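## Task

Close the lid of the tip box labelled B83 and press it down until it latches, while the remaining two lids stay fully open. All three boxes must still rest flat within the locators of their holder plates, and this must hold without the robot supporting anything. Finish by releasing and pulling the grippers away.

## Robot and tools

Scene and robot. Two arms, left_arm and right_arm, each with a parallel gripper, work over a table. Three holder plates H1, H2, H3 sit in a row from the operator's left to right, each carrying a loose tip box between locators. A box's ID is printed on a white sticker on its front wall. A lid latches only when its front edge is pushed fully down. Either arm may be used; the idle one can be parked out of the way.

Frame. All reported poses share one world frame: origin on the tabletop midway between the arms, +z up, +x out over the table, and left_arm sits toward +y. The arm names do not match image left/right. Printed hand positions can be slightly wrong, more so at long reach.

Gripper. Fingers point along the gripper's own +z and close along its y. end_effector_position is the point between the pads when closed, about 2 cm short of the fingertips; closing pushes the tips roughly 10 mm further along +z.

The 14-number row. Both execute_actions rows and the move target use one flat list of 14 values, each in [-1, 1]: for left_arm dx, dy, dz, rx, ry, rz, opening, then the same seven for right_arm. Always send all 14 even if one arm is idle. dx..rz are an offset, not a pose: they are taken in that gripper's own axes, relative to the gripper's measured pose in the most recent result showing it (before any such result in a scene, and for any second or later call within one reply, relative to where the robot is when the action begins). Scale: 1.0 equals 0.6 m for translation or 180 degrees for rotation; rx, ry, rz form a single rotation vector. Opening is absolute, not an offset: +1 fully open (0.084 m), -1 closed. All-zero offsets do not mean pause; they pull the hand back to the reference pose. To keep an arm still, send the offset back to its desired pose in the first call of a reply and zeros afterwards, with its intended opening.

execute_actions. Argument actions is a list with at most one entry. Empty list: just report state. {"rows": [...], "steps": n}: up to 15 rows, n from 1 to 15 (default 15), each step 1/30 s; every row is an offset from the same reference pose, not from the prior row, and the last row repeats if rows run out. {"steps": n} with no rows: wait until n steps (max 300) have elapsed since the last result, counting your reply time. Optional pictures true/false. A rejected call sends nothing.

move. Argument target is one 14-number row as above; speed is the path top speed in m/s, 0.002 to 0.5 (default 0.25), rotation capped at twice that in rad/s. Both grippers follow straight paths that finish together, lasting 0.5 to 10 s (cut off at 10 s). Openings are sent at the start. Paths ignore obstacles and the other arm; hands lag, drift, and may overshoot the speed near full reach. The result adds a move: line with the ending (done, off_target, moving, held, fault), limits (paced = pose clipped; held = some steps blocked, after which the arm may jump fast) and each hand's distance to target.

wait. Argument seconds, 0 to 10; nothing new is commanded.

zoom_image. camera is cam_high, cam_low, cam_left_wrist or cam_right_wrist; region [x0, y0, x1, y1] in pixels of that camera's 672x504 image, at most 504x504, origin top-left. Useful for reading sticker IDs and checking lid state.

finished_scene. Argument scene is the current scene number; irreversible, and the result reports success and gives the next task. Replying without any tool call ends everything.

Control behaviour. Each step the command is clipped to within 70 mm and 16 degrees of the measured pose; position wins over orientation if both cannot be met. After an action ends the arm only continues to its last clipped pose, so check the result and command the remainder. The simulation keeps running while you think. Pressing against something rigid builds force up to a limit while the hand remains short of target, and zeros do not release it; moving away does. Something yielding lets the hand continue.

Results. State line per arm: position (m), quaternion wxyz, velocities. grip_measured is the measured finger opening on the command scale; to hold something, command clearly below it. A Hand target line shows where the controller is heading. HELD marks steps not sent; a pose unreachable line names an arm whose command the clearance check altered. Joint torques are raw drive outputs with offsets and noise. MOTOR HOT appears from 65 °C; at 80 °C an OVER-TEMPERATURE FAULT brakes that arm until cool. TORQUE FAULT: if contact torque hits a joint's load limit (waist and shoulder 56.4, elbow 47, forearm roll 25.3, wrist pitch and roll 17.8 N m), the arm backs off, freezes 10 s, and drops the rest of the call. Cameras: cam_high, cam_low, cam_left_wrist, cam_right_wrist, calibrations given in OpenCV form.

Avoid. Knocking anything off the table, shoving boxes out of their locators or tilting them, slamming lids, hard impacts or excessive pushing, arms colliding or pressing each other, and long loaded holds. Push the target lid's front edge down gently until latched, leave the others fully open, then open the gripper and retreat.

Each tool is called after ">>>" as name(argument=value, ...) on one line, values as JSON.

## Session

>>> execute_actions(actions=[])

Scene clock: 0.00 s of 7200.00 s.
left_arm: end_effector_position=(-0.0148, +0.0913, +0.2987) grip_measured=+1.00 end_effector_quat_wxyz=(+0.529, -0.499, +0.663, -0.178) end_effector_velocity=(+0.000, +0.000, +0.000) end_effector_angular_velocity=(+0.001, -0.001, +0.001) | right_arm: end_effector_position=(+0.3085, -0.0468, +0.3042) grip_measured=+1.00 end_effector_quat_wxyz=(+0.196, +0.919, +0.156, -0.305) end_effector_velocity=(-0.000, +0.000, +0.000) end_effector_angular_velocity=(+0.001, +0.001, -0.001)
Joint positions: left_arm=[-1.978 -0.307 -0.671  0.727 -1.45  -0.713  0.084] | right_arm=[ 0.576 -0.654 -1.455  0.004 -1.542  0.407  0.084]
Joint velocities: left_arm=[-0.    -0.    -0.    -0.    -0.002  0.     0.   ] | right_arm=[-0.    -0.    -0.     0.002 -0.    -0.    -0.   ]
Joint torques (N m, as the arm reports them, + toward a larger angle): no reading
Hand target (left_arm): -0.015, +0.091, +0.299; +0.529, -0.499, +0.663, -0.178
Hand target (right_arm): +0.308, -0.047, +0.304; +0.196, +0.919, +0.156, -0.305
camera_calibration (this result's frames):
cam_left_wrist: T_world_to_cam=[[-0.468577, 0.443281, -0.764158, 0.212148], [-0.0892383, 0.836822, 0.540153, -0.175991], [0.878904, 0.321296, -0.352558, 0.224281], [0, 0, 0, 1]] pos_world=[-0.113418, -0.0188284, 0.336249]
cam_right_wrist: T_world_to_cam=[[0.403016, -0.878036, 0.258129, -0.211934], [-0.750833, -0.155945, 0.641818, 0.0949489], [-0.523286, -0.452475, -0.722107, 0.491341], [0, 0, 0, 1]] pos_world=[0.413815, 0.0510404, 0.348567]

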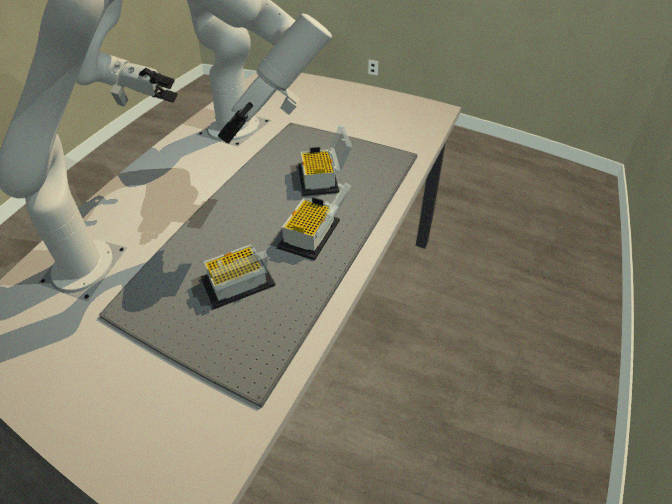

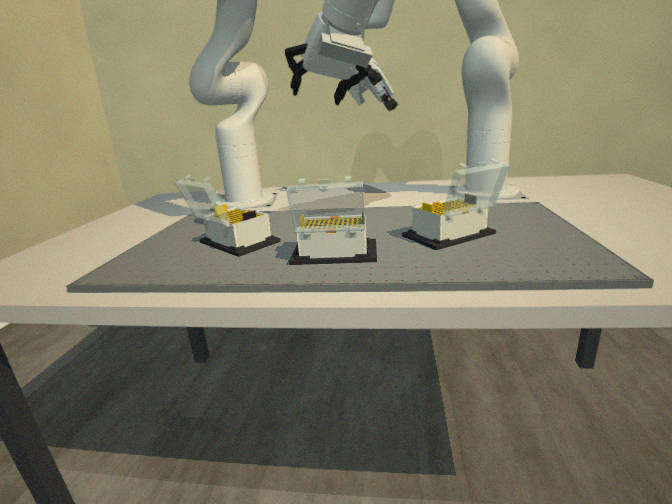

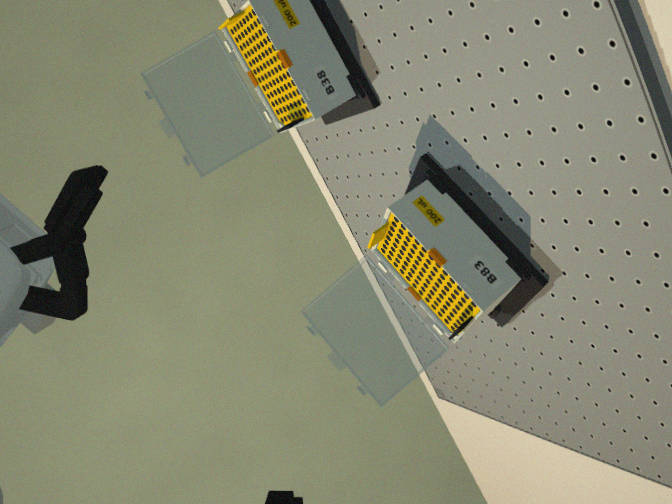

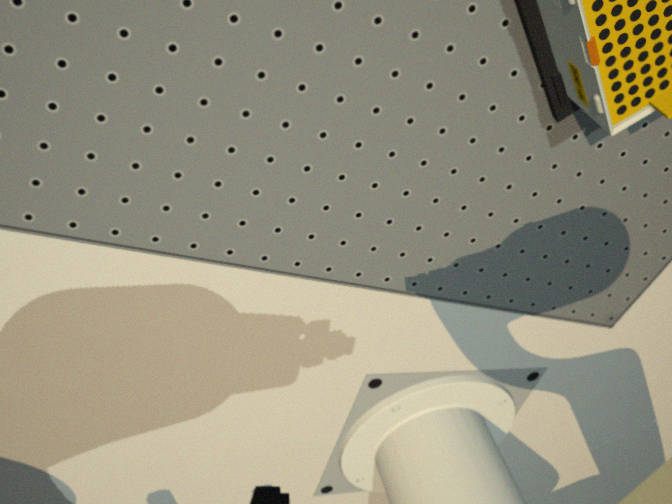

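>>> move(target=[0,0,0,0,0,0,1,-0.14,0.6,0.27,0,0,0,1], speed=0.4)

>>> move(target=[-0.156,-0.195,0.834,-0.383,0.063,-0.245,0.4,0,0,0,0,0,0,1], speed=0.35)

Scene clock: 12.27 s of 7200.00 s.
left_arm: end_effector_position=(-0.0148, +0.0913, +0.2987) grip_measured=+1.00 end_effector_quat_wxyz=(+0.529, -0.499, +0.663, -0.178) end_effector_velocity=(-0.000, -0.000, -0.000) end_effector_angular_velocity=(-0.001, +0.001, -0.001) | right_arm: end_effector_position=(+0.3091, -0.4501, +0.3330) grip_measured=+1.00 end_effector_quat_wxyz=(+0.197, +0.919, +0.156, -0.305) end_effector_velocity=(-0.000, -0.001, -0.000) end_effector_angular_velocity=(+0.000, +0.001, +0.000)
Joint positions: left_arm=[-1.978 -0.307 -0.671  0.727 -1.45  -0.713  0.084] | right_arm=[-0.093 -0.232 -0.929 -0.443 -1.345 -0.015  0.084]
Joint velocities: left_arm=[-0.    -0.    -0.     0.001  0.001 -0.     0.   ] | right_arm=[-0.003 -0.001  0.    -0.002  0.001 -0.002  0.   ]
Joint torques (N m, as the arm reports them, + toward a larger angle): left_arm=[  8.13  19.76 -19.82   0.79  -1.98  -0.33] | right_arm=[  3.74  24.88 -22.81   0.27  -1.06   0.07]
Hand target (left_arm): -0.015, +0.091, +0.299; +0.529, -0.499, +0.663, -0.178
Hand target (right_arm): +0.309, -0.450, +0.333; +0.197, +0.919, +0.156, -0.305
Off the commanded pose (left_arm): 0.000 m, 0 deg.
Off the commanded pose (right_arm): 0.001 m, 0 deg.
After step 90, 7.40 s passed at rest.
move: done; limits=paced
camera_calibration (this result's frames):
cam_left_wrist: T_world_to_cam=[[-0.468577, 0.443281, -0.764158, 0.212148], [-0.0892382, 0.836822, 0.540153, -0.175991], [0.878904, 0.321296, -0.352558, 0.224281], [0, 0, 0, 1]] pos_world=[-0.113418, -0.0188284, 0.336249]
cam_right_wrist: T_world_to_cam=[[0.40406, -0.877115, 0.259625, -0.574158], [-0.750257, -0.155405, 0.642623, 0.0138923], [-0.523307, -0.454444, -0.720854, 0.328688], [0, 0, 0, 1]] pos_world=[0.414422, -0.352073, 0.377074]

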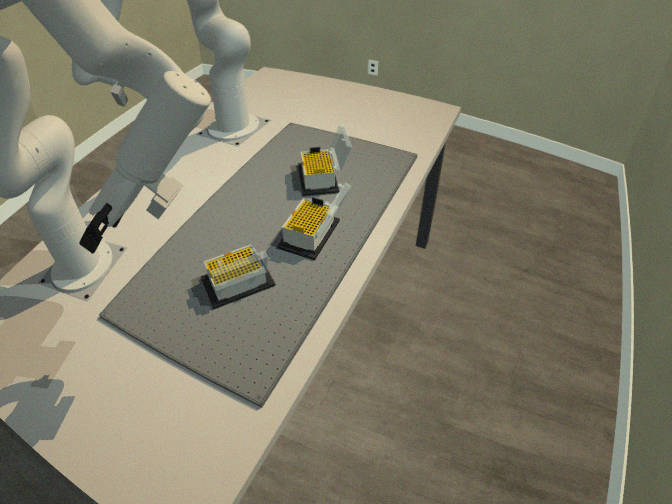

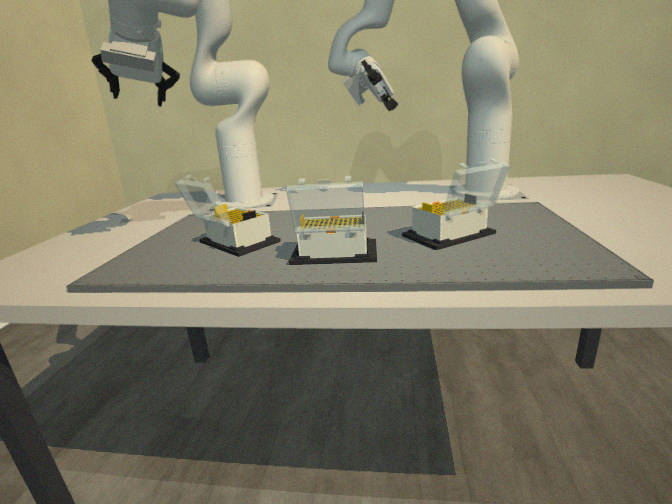

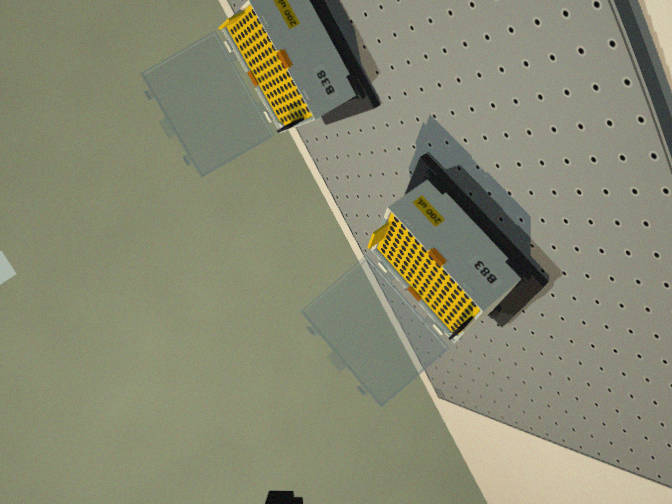

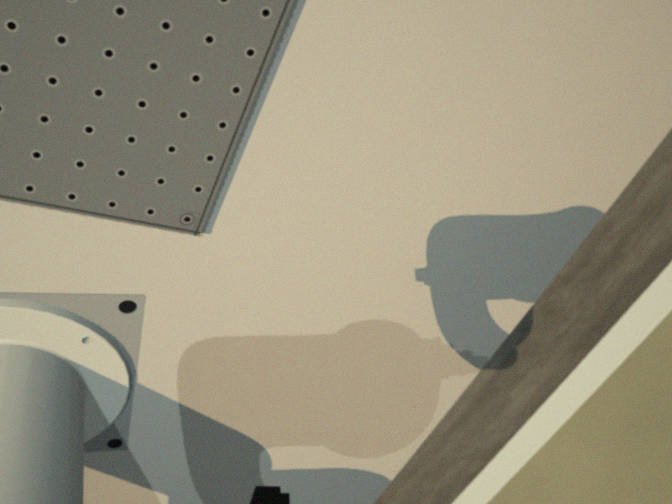

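Scene clock: 15.10 s of 7200.00 s.
left_arm: end_effector_position=(+0.4751, +0.2621, +0.2502) grip_measured=+0.39 end_effector_quat_wxyz=(-0.000, +0.884, -0.467, +0.002) end_effector_velocity=(+0.000, +0.001, -0.001) end_effector_angular_velocity=(-0.005, +0.013, -0.000) | right_arm: end_effector_position=(+0.3091, -0.4501, +0.3330) grip_measured=+1.00 end_effector_quat_wxyz=(+0.197, +0.919, +0.156, -0.305) end_effector_velocity=(-0.000, -0.001, -0.000) end_effector_angular_velocity=(-0.001, +0.002, -0.001)
Joint positions: left_arm=[-0.184 -0.392 -1.091  0.    -0.695  0.737  0.061] | right_arm=[-0.093 -0.232 -0.929 -0.443 -1.345 -0.015  0.084]
Joint velocities: left_arm=[ 0.006 -0.007 -0.008 -0.012 -0.013  0.015  0.   ] | right_arm=[-0.002 -0.     0.001 -0.001 -0.    -0.     0.   ]
Joint torques (N m, as the arm reports them, + toward a larger angle): left_arm=[  6.68  24.48 -22.15   0.35   0.16  -0.35] | right_arm=[  3.81  25.81 -24.22   0.93  -1.06  -0.09]
Hand target (left_arm): +0.475, +0.262, +0.250; +0.000, +0.884, -0.467, +0.001
Hand target (right_arm): +0.309, -0.450, +0.333; +0.197, +0.919, +0.156, -0.305
Off the commanded pose (left_arm): 0.004 m, 0 deg.
Off the commanded pose (right_arm): 0.000 m, 0 deg.
move: off_target (left_arm)
camera_calibration (this result's frames):
cam_left_wrist: T_world_to_cam=[[-0.828068, -0.560576, -0.00761592, 0.573574], [-0.560475, 0.827449, 0.0345775, 0.103846], [-0.0130815, 0.032901, -0.999373, 0.382928], [0, 0, 0, 1]] pos_world=[0.538171, 0.223005, 0.383466]
cam_right_wrist: T_world_to_cam=[[0.40406, -0.877115, 0.259625, -0.574158], [-0.750257, -0.155405, 0.642623, 0.0138924], [-0.523307, -0.454444, -0.720854, 0.328688], [0, 0, 0, 1]] pos_world=[0.414422, -0.352073, 0.377074]

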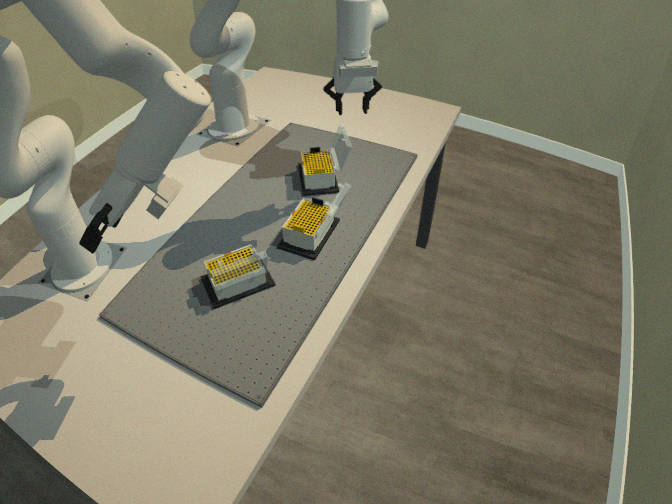

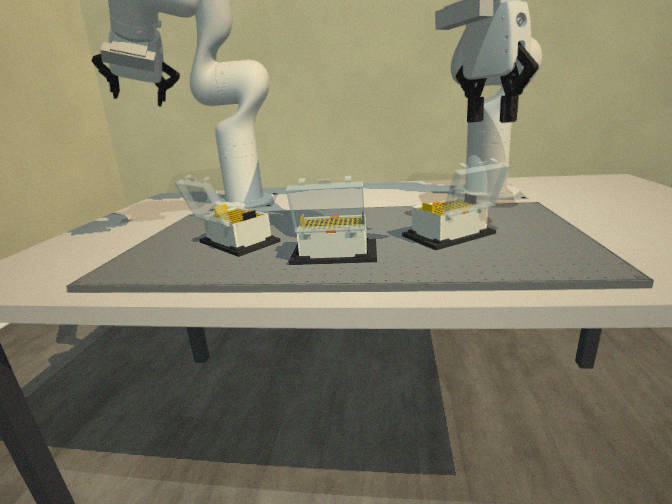

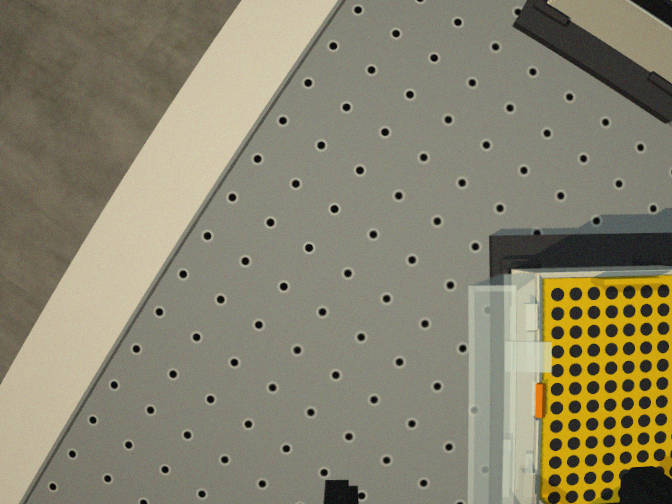

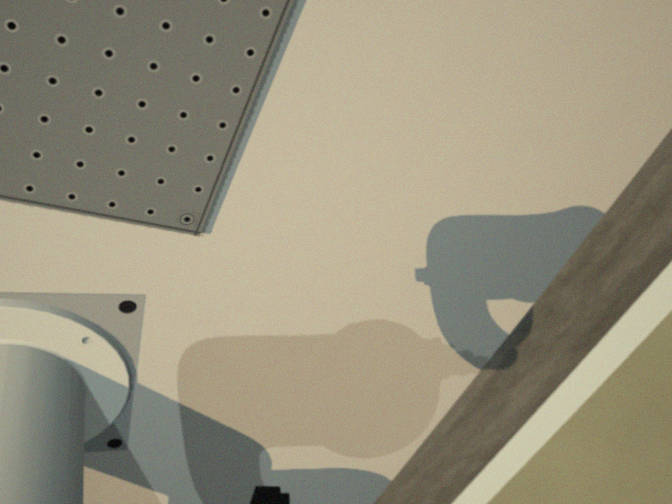

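>>> move(target=[-0.022,0.037,0.1,0,0,0,0.4,0,0,0,0,0,0,1], speed=0.15)

>>> move(target=[0,0,0.076,0,0,0,0.4,0,0,0,0,0,0,1], speed=0.08)

Scene clock: 21.00 s of 7200.00 s.
left_arm: end_effector_position=(+0.4496, +0.2609, +0.1905) grip_measured=+0.39 end_effector_quat_wxyz=(-0.001, +0.884, -0.467, +0.002) end_effector_velocity=(-0.001, -0.000, -0.003) end_effector_angular_velocity=(-0.001, -0.001, +0.002) | right_arm: end_effector_position=(+0.3091, -0.4501, +0.3330) grip_measured=+1.00 end_effector_quat_wxyz=(+0.197, +0.919, +0.156, -0.305) end_effector_velocity=(-0.000, +0.000, -0.000) end_effector_angular_velocity=(+0.001, -0.000, -0.000)
Joint positions: left_arm=[-0.198 -0.428 -0.981  0.001 -0.549  0.722  0.061] | right_arm=[-0.093 -0.232 -0.929 -0.443 -1.345 -0.015  0.084]
Joint velocities: left_arm=[-0.001 -0.003  0.004 -0.001  0.008 -0.001 -0.   ] | right_arm=[-0.     0.     0.     0.001  0.    -0.    -0.   ]
Joint torques (N m, as the arm reports them, + toward a larger angle): left_arm=[  8.08  22.86 -22.91  -0.42  -0.08  -0.34] | right_arm=[  3.42  24.33 -24.32  -0.35  -1.     0.24]
Hand target (left_arm): +0.449, +0.261, +0.190; -0.001, +0.884, -0.467, +0.002
Hand target (right_arm): +0.309, -0.450, +0.333; +0.197, +0.919, +0.156, -0.305
Off the commanded pose (left_arm): 0.001 m, 0 deg.
Off the commanded pose (right_arm): 0.000 m, 0 deg.
After step 90, 1.97 s passed at rest.
move: done
camera_calibration (this result's frames):
cam_left_wrist: T_world_to_cam=[[-0.827893, -0.560828, -0.00806404, 0.551377], [-0.560741, 0.827266, 0.0346463, 0.0927951], [-0.0127595, 0.0332053, -0.999367, 0.322781], [0, 0, 0, 1]] pos_world=[0.512634, 0.221744, 0.323808]
cam_right_wrist: T_world_to_cam=[[0.40406, -0.877115, 0.259625, -0.574158], [-0.750257, -0.155405, 0.642623, 0.0138926], [-0.523307, -0.454444, -0.720854, 0.328688], [0, 0, 0, 1]] pos_world=[0.414422, -0.352073, 0.377074]

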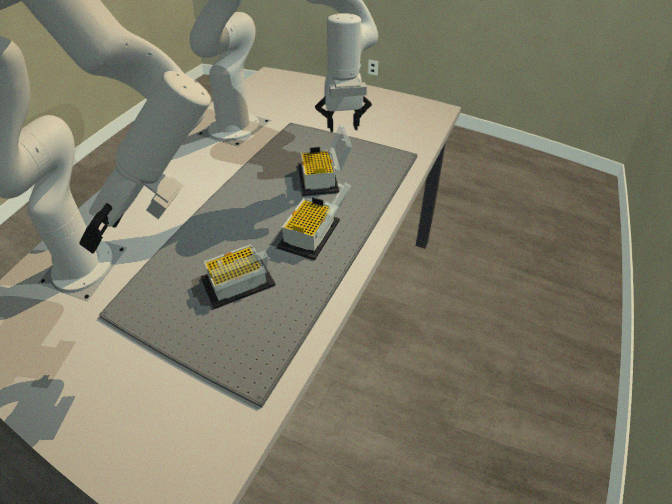

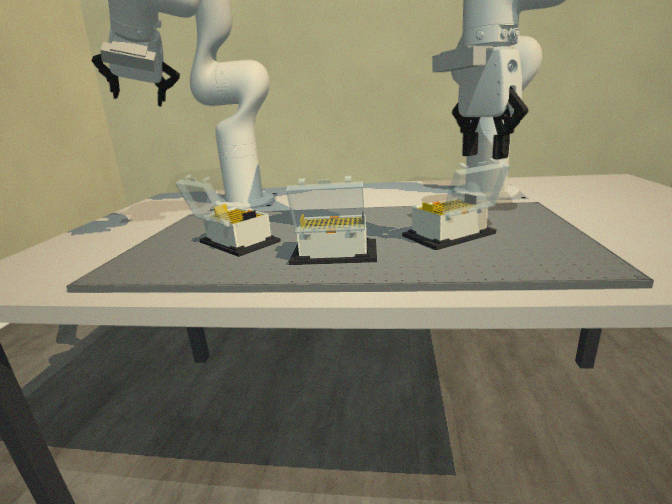

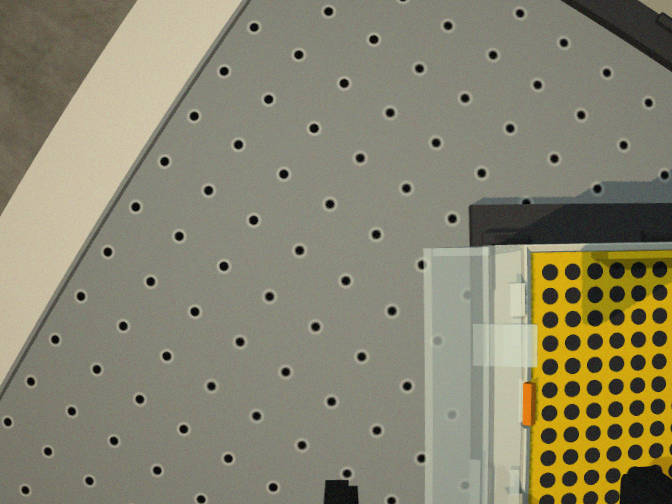

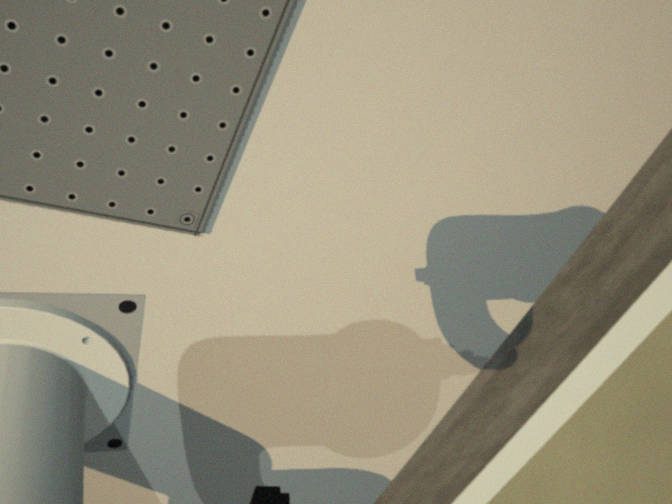

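Scene clock: 22.03 s of 7200.00 s.
left_arm: end_effector_position=(+0.4498, +0.2610, +0.1453) grip_measured=+0.39 end_effector_quat_wxyz=(-0.001, +0.884, -0.467, +0.002) end_effector_velocity=(+0.000, +0.000, -0.002) end_effector_angular_velocity=(+0.001, -0.000, -0.002) | right_arm: end_effector_position=(+0.3091, -0.4501, +0.3330) grip_measured=+1.00 end_effector_quat_wxyz=(+0.197, +0.919, +0.156, -0.305) end_effector_velocity=(-0.001, +0.000, -0.001) end_effector_angular_velocity=(+0.001, +0.002, -0.002)
Joint positions: left_arm=[-0.198 -0.508 -0.968  0.002 -0.457  0.721  0.061] | right_arm=[-0.093 -0.232 -0.929 -0.443 -1.345 -0.015  0.084]
Joint velocities: left_arm=[-0.    -0.004 -0.     0.002  0.004 -0.     0.   ] | right_arm=[-0.    -0.001  0.002  0.002 -0.     0.    -0.   ]
Joint torques (N m, as the arm reports them, + toward a larger angle): left_arm=[  6.26  23.12 -20.91   0.51  -0.14  -0.43] | right_arm=[  4.8   26.4  -24.23  -0.66  -0.9    0.05]
Hand target (left_arm): +0.450, +0.261, +0.145; -0.001, +0.884, -0.467, +0.002
Hand target (right_arm): +0.309, -0.450, +0.333; +0.197, +0.919, +0.156, -0.305
Off the commanded pose (left_arm): 0.000 m, 0 deg.
Off the commanded pose (right_arm): 0.000 m, 0 deg.
move: done
camera_calibration (this result's frames):
cam_left_wrist: T_world_to_cam=[[-0.827804, -0.560955, -0.00841185, 0.551271], [-0.560879, 0.827172, 0.0346753, 0.0944278], [-0.0124932, 0.0334224, -0.999363, 0.277359], [0, 0, 0, 1]] pos_world=[0.512772, 0.22186, 0.278545]
cam_right_wrist: T_world_to_cam=[[0.40406, -0.877115, 0.259625, -0.574158], [-0.750257, -0.155405, 0.642623, 0.0138926], [-0.523307, -0.454444, -0.720854, 0.328688], [0, 0, 0, 1]] pos_world=[0.414422, -0.352073, 0.377074]

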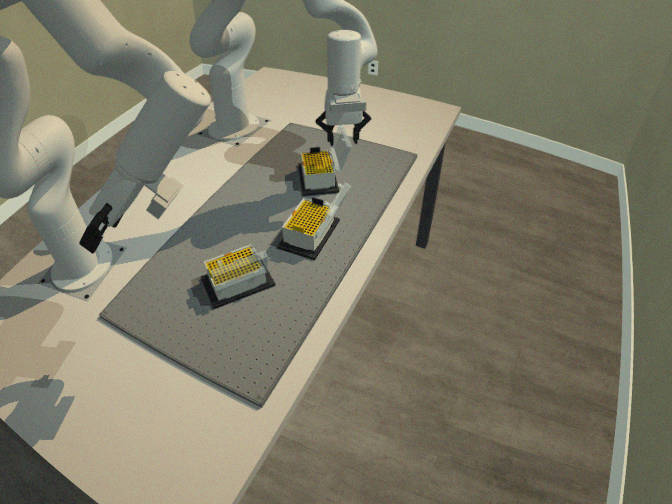

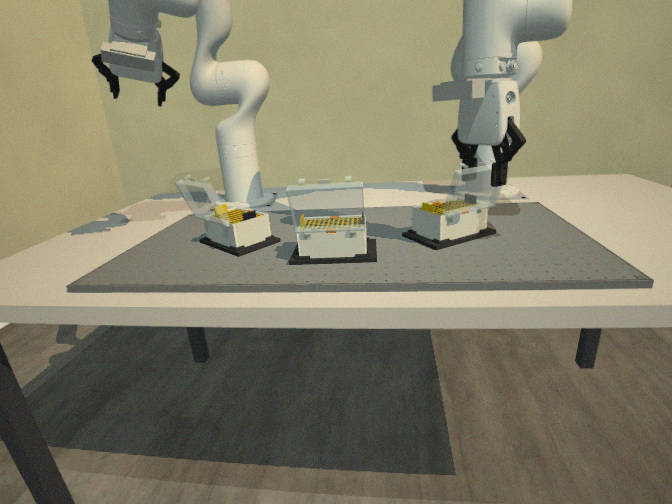

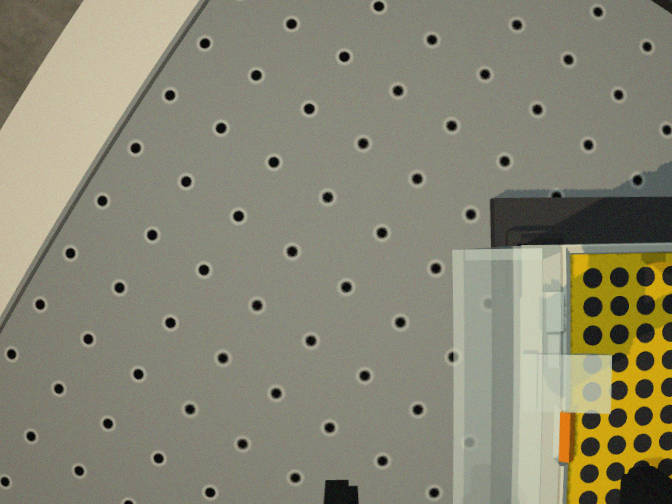

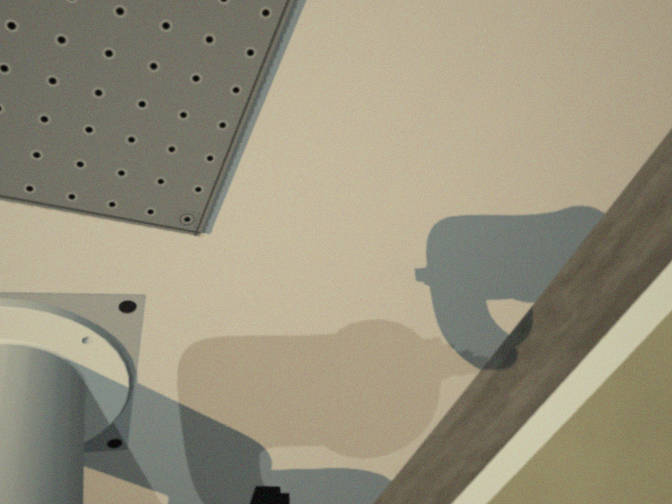

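Same geometry; replay mirrored.

>>> move(target=[0,0.088,-0.004,0.11,0,0,0,0,0,0,0,0,0,1], speed=0.07)

>>> move(target=[0,0.07,0.008,0.06,0,0,0,0,0,0,0,0,0,1], speed=0.04)

>>> move(target=[0,0.04,0.005,0,0,0,0,0,0,0,0,0,0,1], speed=0.02)

>>> zoom_image(camera="cam_low", region=[380,140,520,260])

Scene clock: 35.63 s of 7200.00 s.
left_arm: end_effector_position=(+0.4054, +0.2317, +0.1473) grip_measured=-0.01 end_effector_quat_wxyz=(-0.151, +0.871, -0.460, +0.081) end_effector_velocity=(-0.001, +0.000, -0.000) end_effector_angular_velocity=(+0.005, -0.016, +0.002) | right_arm: end_effector_position=(+0.3091, -0.4501, +0.3330) grip_measured=+1.00 end_effector_quat_wxyz=(+0.197, +0.919, +0.156, -0.305) end_effector_velocity=(+0.000, -0.000, +0.000) end_effector_angular_velocity=(+0.000, -0.001, -0.001)
Joint positions: left_arm=[-0.431 -0.387 -0.74   1.038 -0.351 -0.494  0.044] | right_arm=[-0.093 -0.232 -0.929 -0.443 -1.345 -0.015  0.084]
Joint velocities: left_arm=[-0.007  0.002  0.01   0.059 -0.003 -0.068 -0.   ] | right_arm=[-0.001 -0.    -0.     0.     0.     0.     0.   ]
Joint torques (N m, as the arm reports them, + toward a larger angle): left_arm=[  8.19  20.1  -19.75  -0.05  -0.35  -0.34] | right_arm=[  5.75  27.18 -23.99   0.19  -0.99   0.13]
Hand target (left_arm): +0.405, +0.232, +0.147; -0.151, +0.871, -0.460, +0.082
Hand target (right_arm): +0.309, -0.450, +0.333; +0.197, +0.919, +0.156, -0.305
Off the commanded pose (left_arm): 0.001 m, 0 deg.
Off the commanded pose (right_arm): 0.000 m, 0 deg.
After step 90, 7.70 s passed at rest.
move: done
camera_calibration (this result's frames):
cam_left_wrist: T_world_to_cam=[[-0.777886, -0.526918, -0.342419, 0.519172], [-0.570639, 0.820508, 0.0337356, 0.0993781], [0.263182, 0.22164, -0.938941, 0.115541], [0, 0, 0, 1]] pos_world=[0.430157, 0.166412, 0.282908]
cam_right_wrist: T_world_to_cam=[[0.40406, -0.877115, 0.259625, -0.574158], [-0.750257, -0.155405, 0.642623, 0.0138926], [-0.523307, -0.454444, -0.720854, 0.328688], [0, 0, 0, 1]] pos_world=[0.414422, -0.352073, 0.377074]

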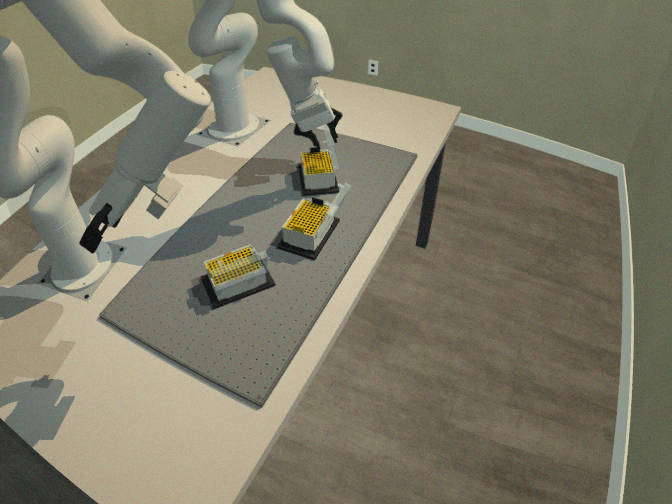

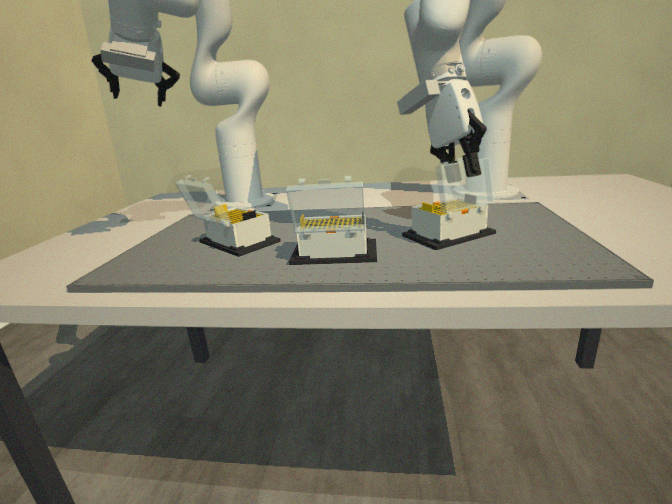

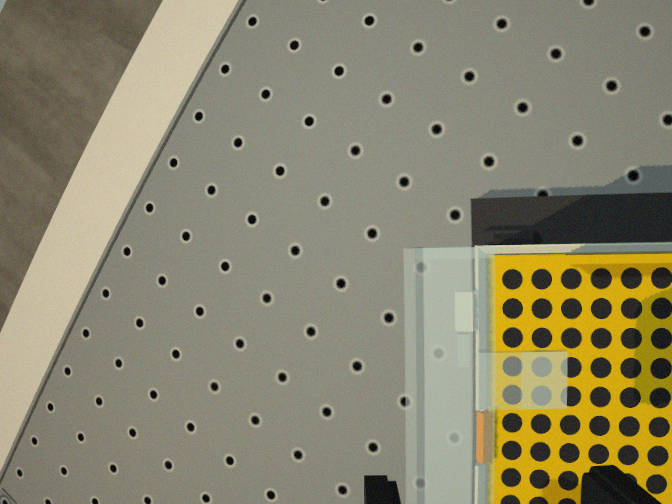

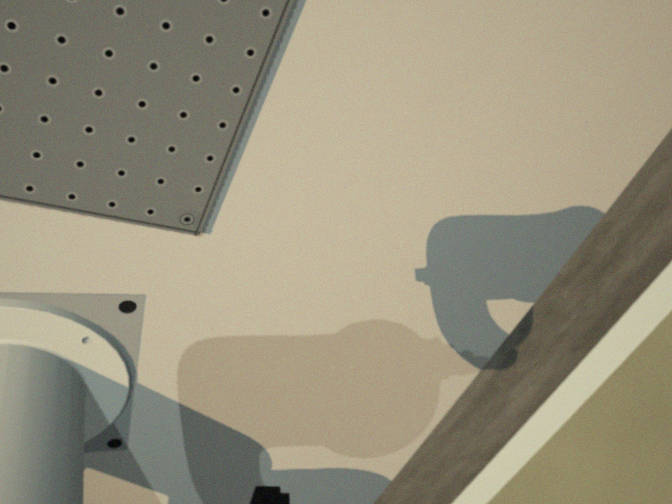

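Scene clock: 38.30 s of 7200.00 s.
left_arm: end_effector_position=(+0.3739, +0.2112, +0.1285) grip_measured=-0.01 end_effector_quat_wxyz=(-0.232, +0.853, -0.451, +0.123) end_effector_velocity=(-0.001, -0.001, -0.001) end_effector_angular_velocity=(+0.004, -0.010, +0.000) | right_arm: end_effector_position=(+0.3091, -0.4501, +0.3330) grip_measured=+1.00 end_effector_quat_wxyz=(+0.197, +0.919, +0.156, -0.305) end_effector_velocity=(-0.001, -0.001, -0.000) end_effector_angular_velocity=(-0.001, +0.002, -0.001)
Joint positions: left_arm=[-0.604 -0.423 -0.654  1.483 -0.504 -1.106  0.044] | right_arm=[-0.093 -0.232 -0.929 -0.443 -1.345 -0.015  0.084]
Joint velocities: left_arm=[-0.008 -0.003  0.004  0.018 -0.009 -0.028 -0.   ] | right_arm=[-0.002 -0.     0.001 -0.001 -0.    -0.    -0.   ]
Joint torques (N m, as the arm reports them, + toward a larger angle): left_arm=[  6.64  20.41 -17.96  -0.52  -1.1   -0.5 ] | right_arm=[  6.42  26.87 -23.93   0.16  -1.14   0.01]
Hand target (left_arm): +0.374, +0.211, +0.128; -0.232, +0.853, -0.450, +0.123
Hand target (right_arm): +0.309, -0.450, +0.333; +0.197, +0.919, +0.156, -0.305
Off the commanded pose (left_arm): 0.001 m, 0 deg.
Off the commanded pose (right_arm): 0.000 m, 0 deg.
move: done
camera_calibration (this result's frames):
cam_left_wrist: T_world_to_cam=[[-0.71188, -0.481664, -0.511104, 0.464819], [-0.576112, 0.816714, 0.0327547, 0.101837], [0.401649, 0.317771, -0.858894, 0.0283681], [0, 0, 0, 1]] pos_world=[0.378171, 0.1317, 0.2586]
cam_right_wrist: T_world_to_cam=[[0.40406, -0.877115, 0.259625, -0.574158], [-0.750257, -0.155405, 0.642623, 0.0138926], [-0.523307, -0.454444, -0.720854, 0.328688], [0, 0, 0, 1]] pos_world=[0.414422, -0.352073, 0.377074]

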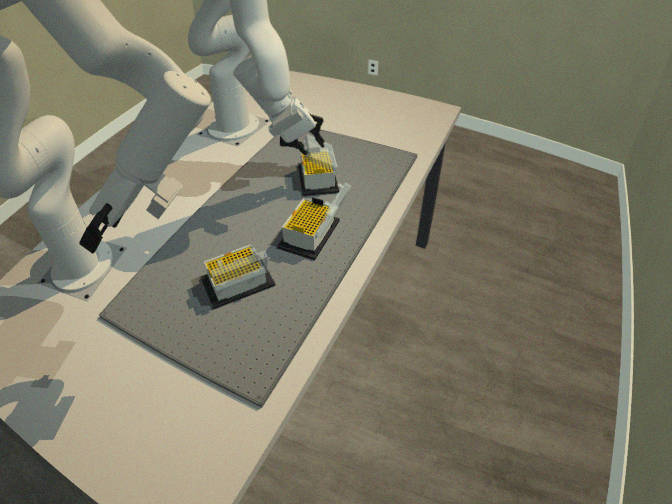

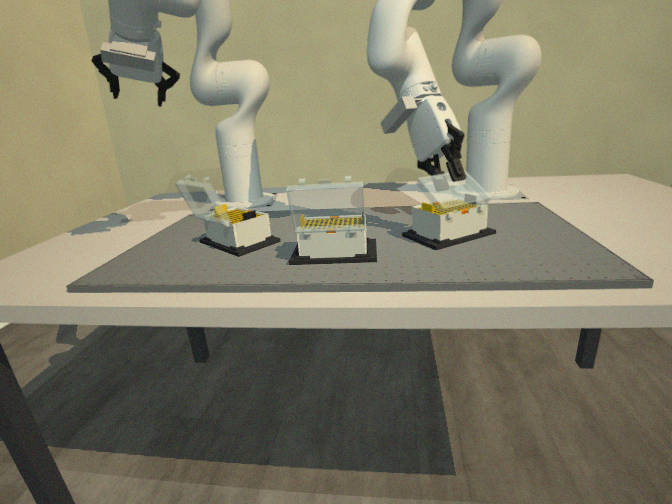

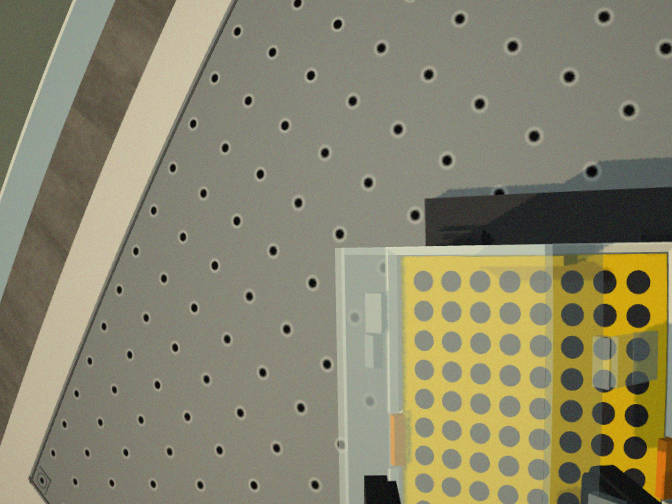

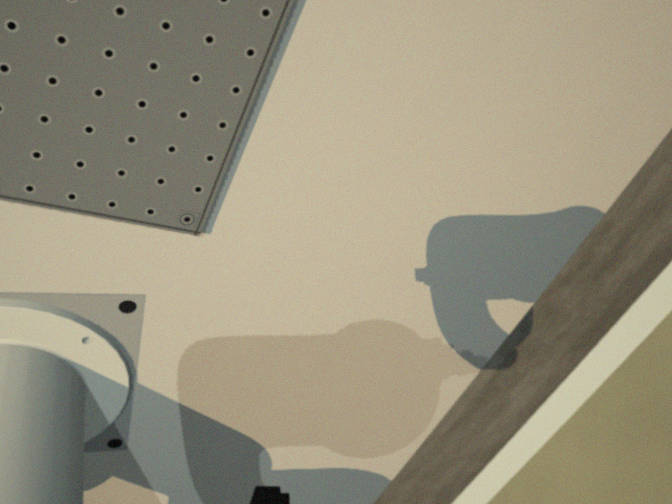

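Scene clock: 39.80 s of 7200.00 s.
left_arm: end_effector_position=(+0.3582, +0.2007, +0.1138) grip_measured=-0.01 end_effector_quat_wxyz=(-0.232, +0.853, -0.451, +0.123) end_effector_velocity=(-0.001, -0.001, -0.001) end_effector_angular_velocity=(-0.001, -0.000, +0.001) | right_arm: end_effector_position=(+0.3091, -0.4501, +0.3330) grip_measured=+1.00 end_effector_quat_wxyz=(+0.197, +0.919, +0.156, -0.305) end_effector_velocity=(+0.000, +0.000, +0.000) end_effector_angular_velocity=(-0.000, -0.001, +0.001)
Joint positions: left_arm=[-0.649 -0.452 -0.642  1.514 -0.51  -1.192  0.044] | right_arm=[-0.093 -0.232 -0.929 -0.443 -1.345 -0.015  0.084]
Joint velocities: left_arm=[-0.004 -0.003  0.001  0.002 -0.    -0.009 -0.   ] | right_arm=[ 0.001  0.    -0.    -0.     0.     0.    -0.   ]
Joint torques (N m, as the arm reports them, + toward a larger angle): left_arm=[  7.39  19.36 -16.62   0.79  -0.85  -0.5 ] | right_arm=[  4.34  25.86 -23.2    0.04  -1.05   0.07]
Hand target (left_arm): +0.358, +0.201, +0.114; -0.232, +0.853, -0.451, +0.123
Hand target (right_arm): +0.309, -0.450, +0.333; +0.197, +0.919, +0.156, -0.305
Off the commanded pose (left_arm): 0.000 m, 0 deg.
Off the commanded pose (right_arm): 0.000 m, 0 deg.
move: done
camera_calibration (this result's frames):
cam_left_wrist: T_world_to_cam=[[-0.711867, -0.481611, -0.511172, 0.441087], [-0.576238, 0.816612, 0.0330931, 0.101837], [0.401491, 0.318115, -0.858841, 0.0254272], [0, 0, 0, 1]] pos_world=[0.362469, 0.121182, 0.243939]
cam_right_wrist: T_world_to_cam=[[0.40406, -0.877115, 0.259625, -0.574158], [-0.750257, -0.155405, 0.642623, 0.0138927], [-0.523307, -0.454444, -0.720854, 0.328688], [0, 0, 0, 1]] pos_world=[0.414422, -0.352073, 0.377074]

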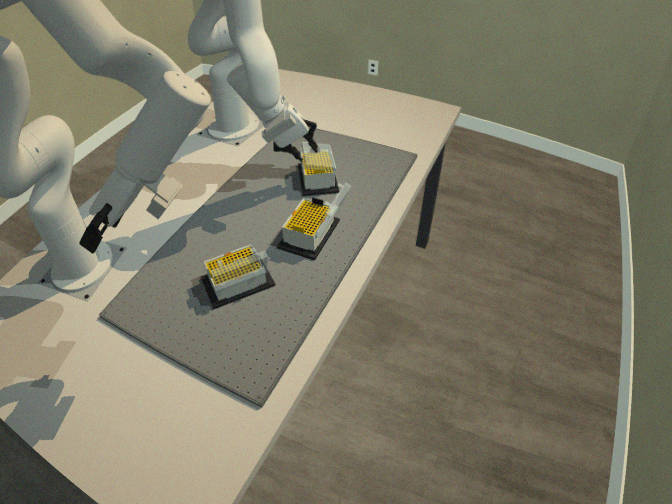

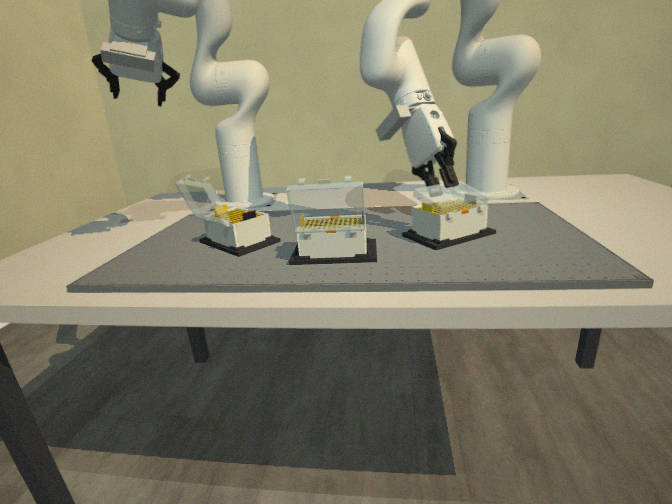

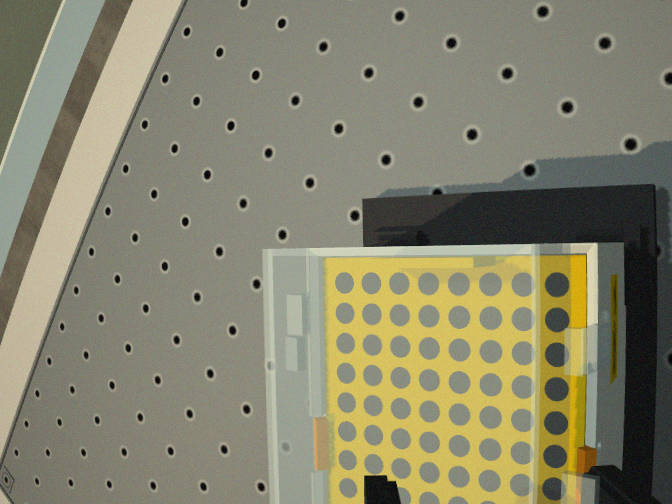

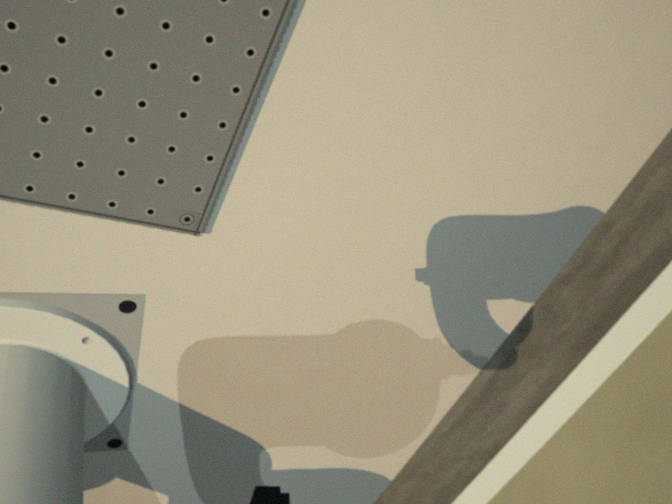

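Region (380, 140, 520, 260) of cam_low's 672x504 image, scaled by 3.600, with more detail than that image has; it fills the top 432 rows of this view, and the rest is white.

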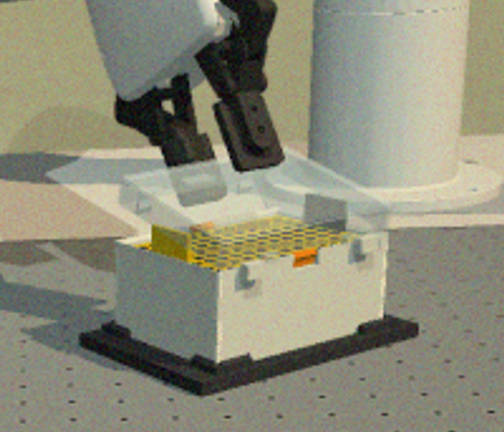

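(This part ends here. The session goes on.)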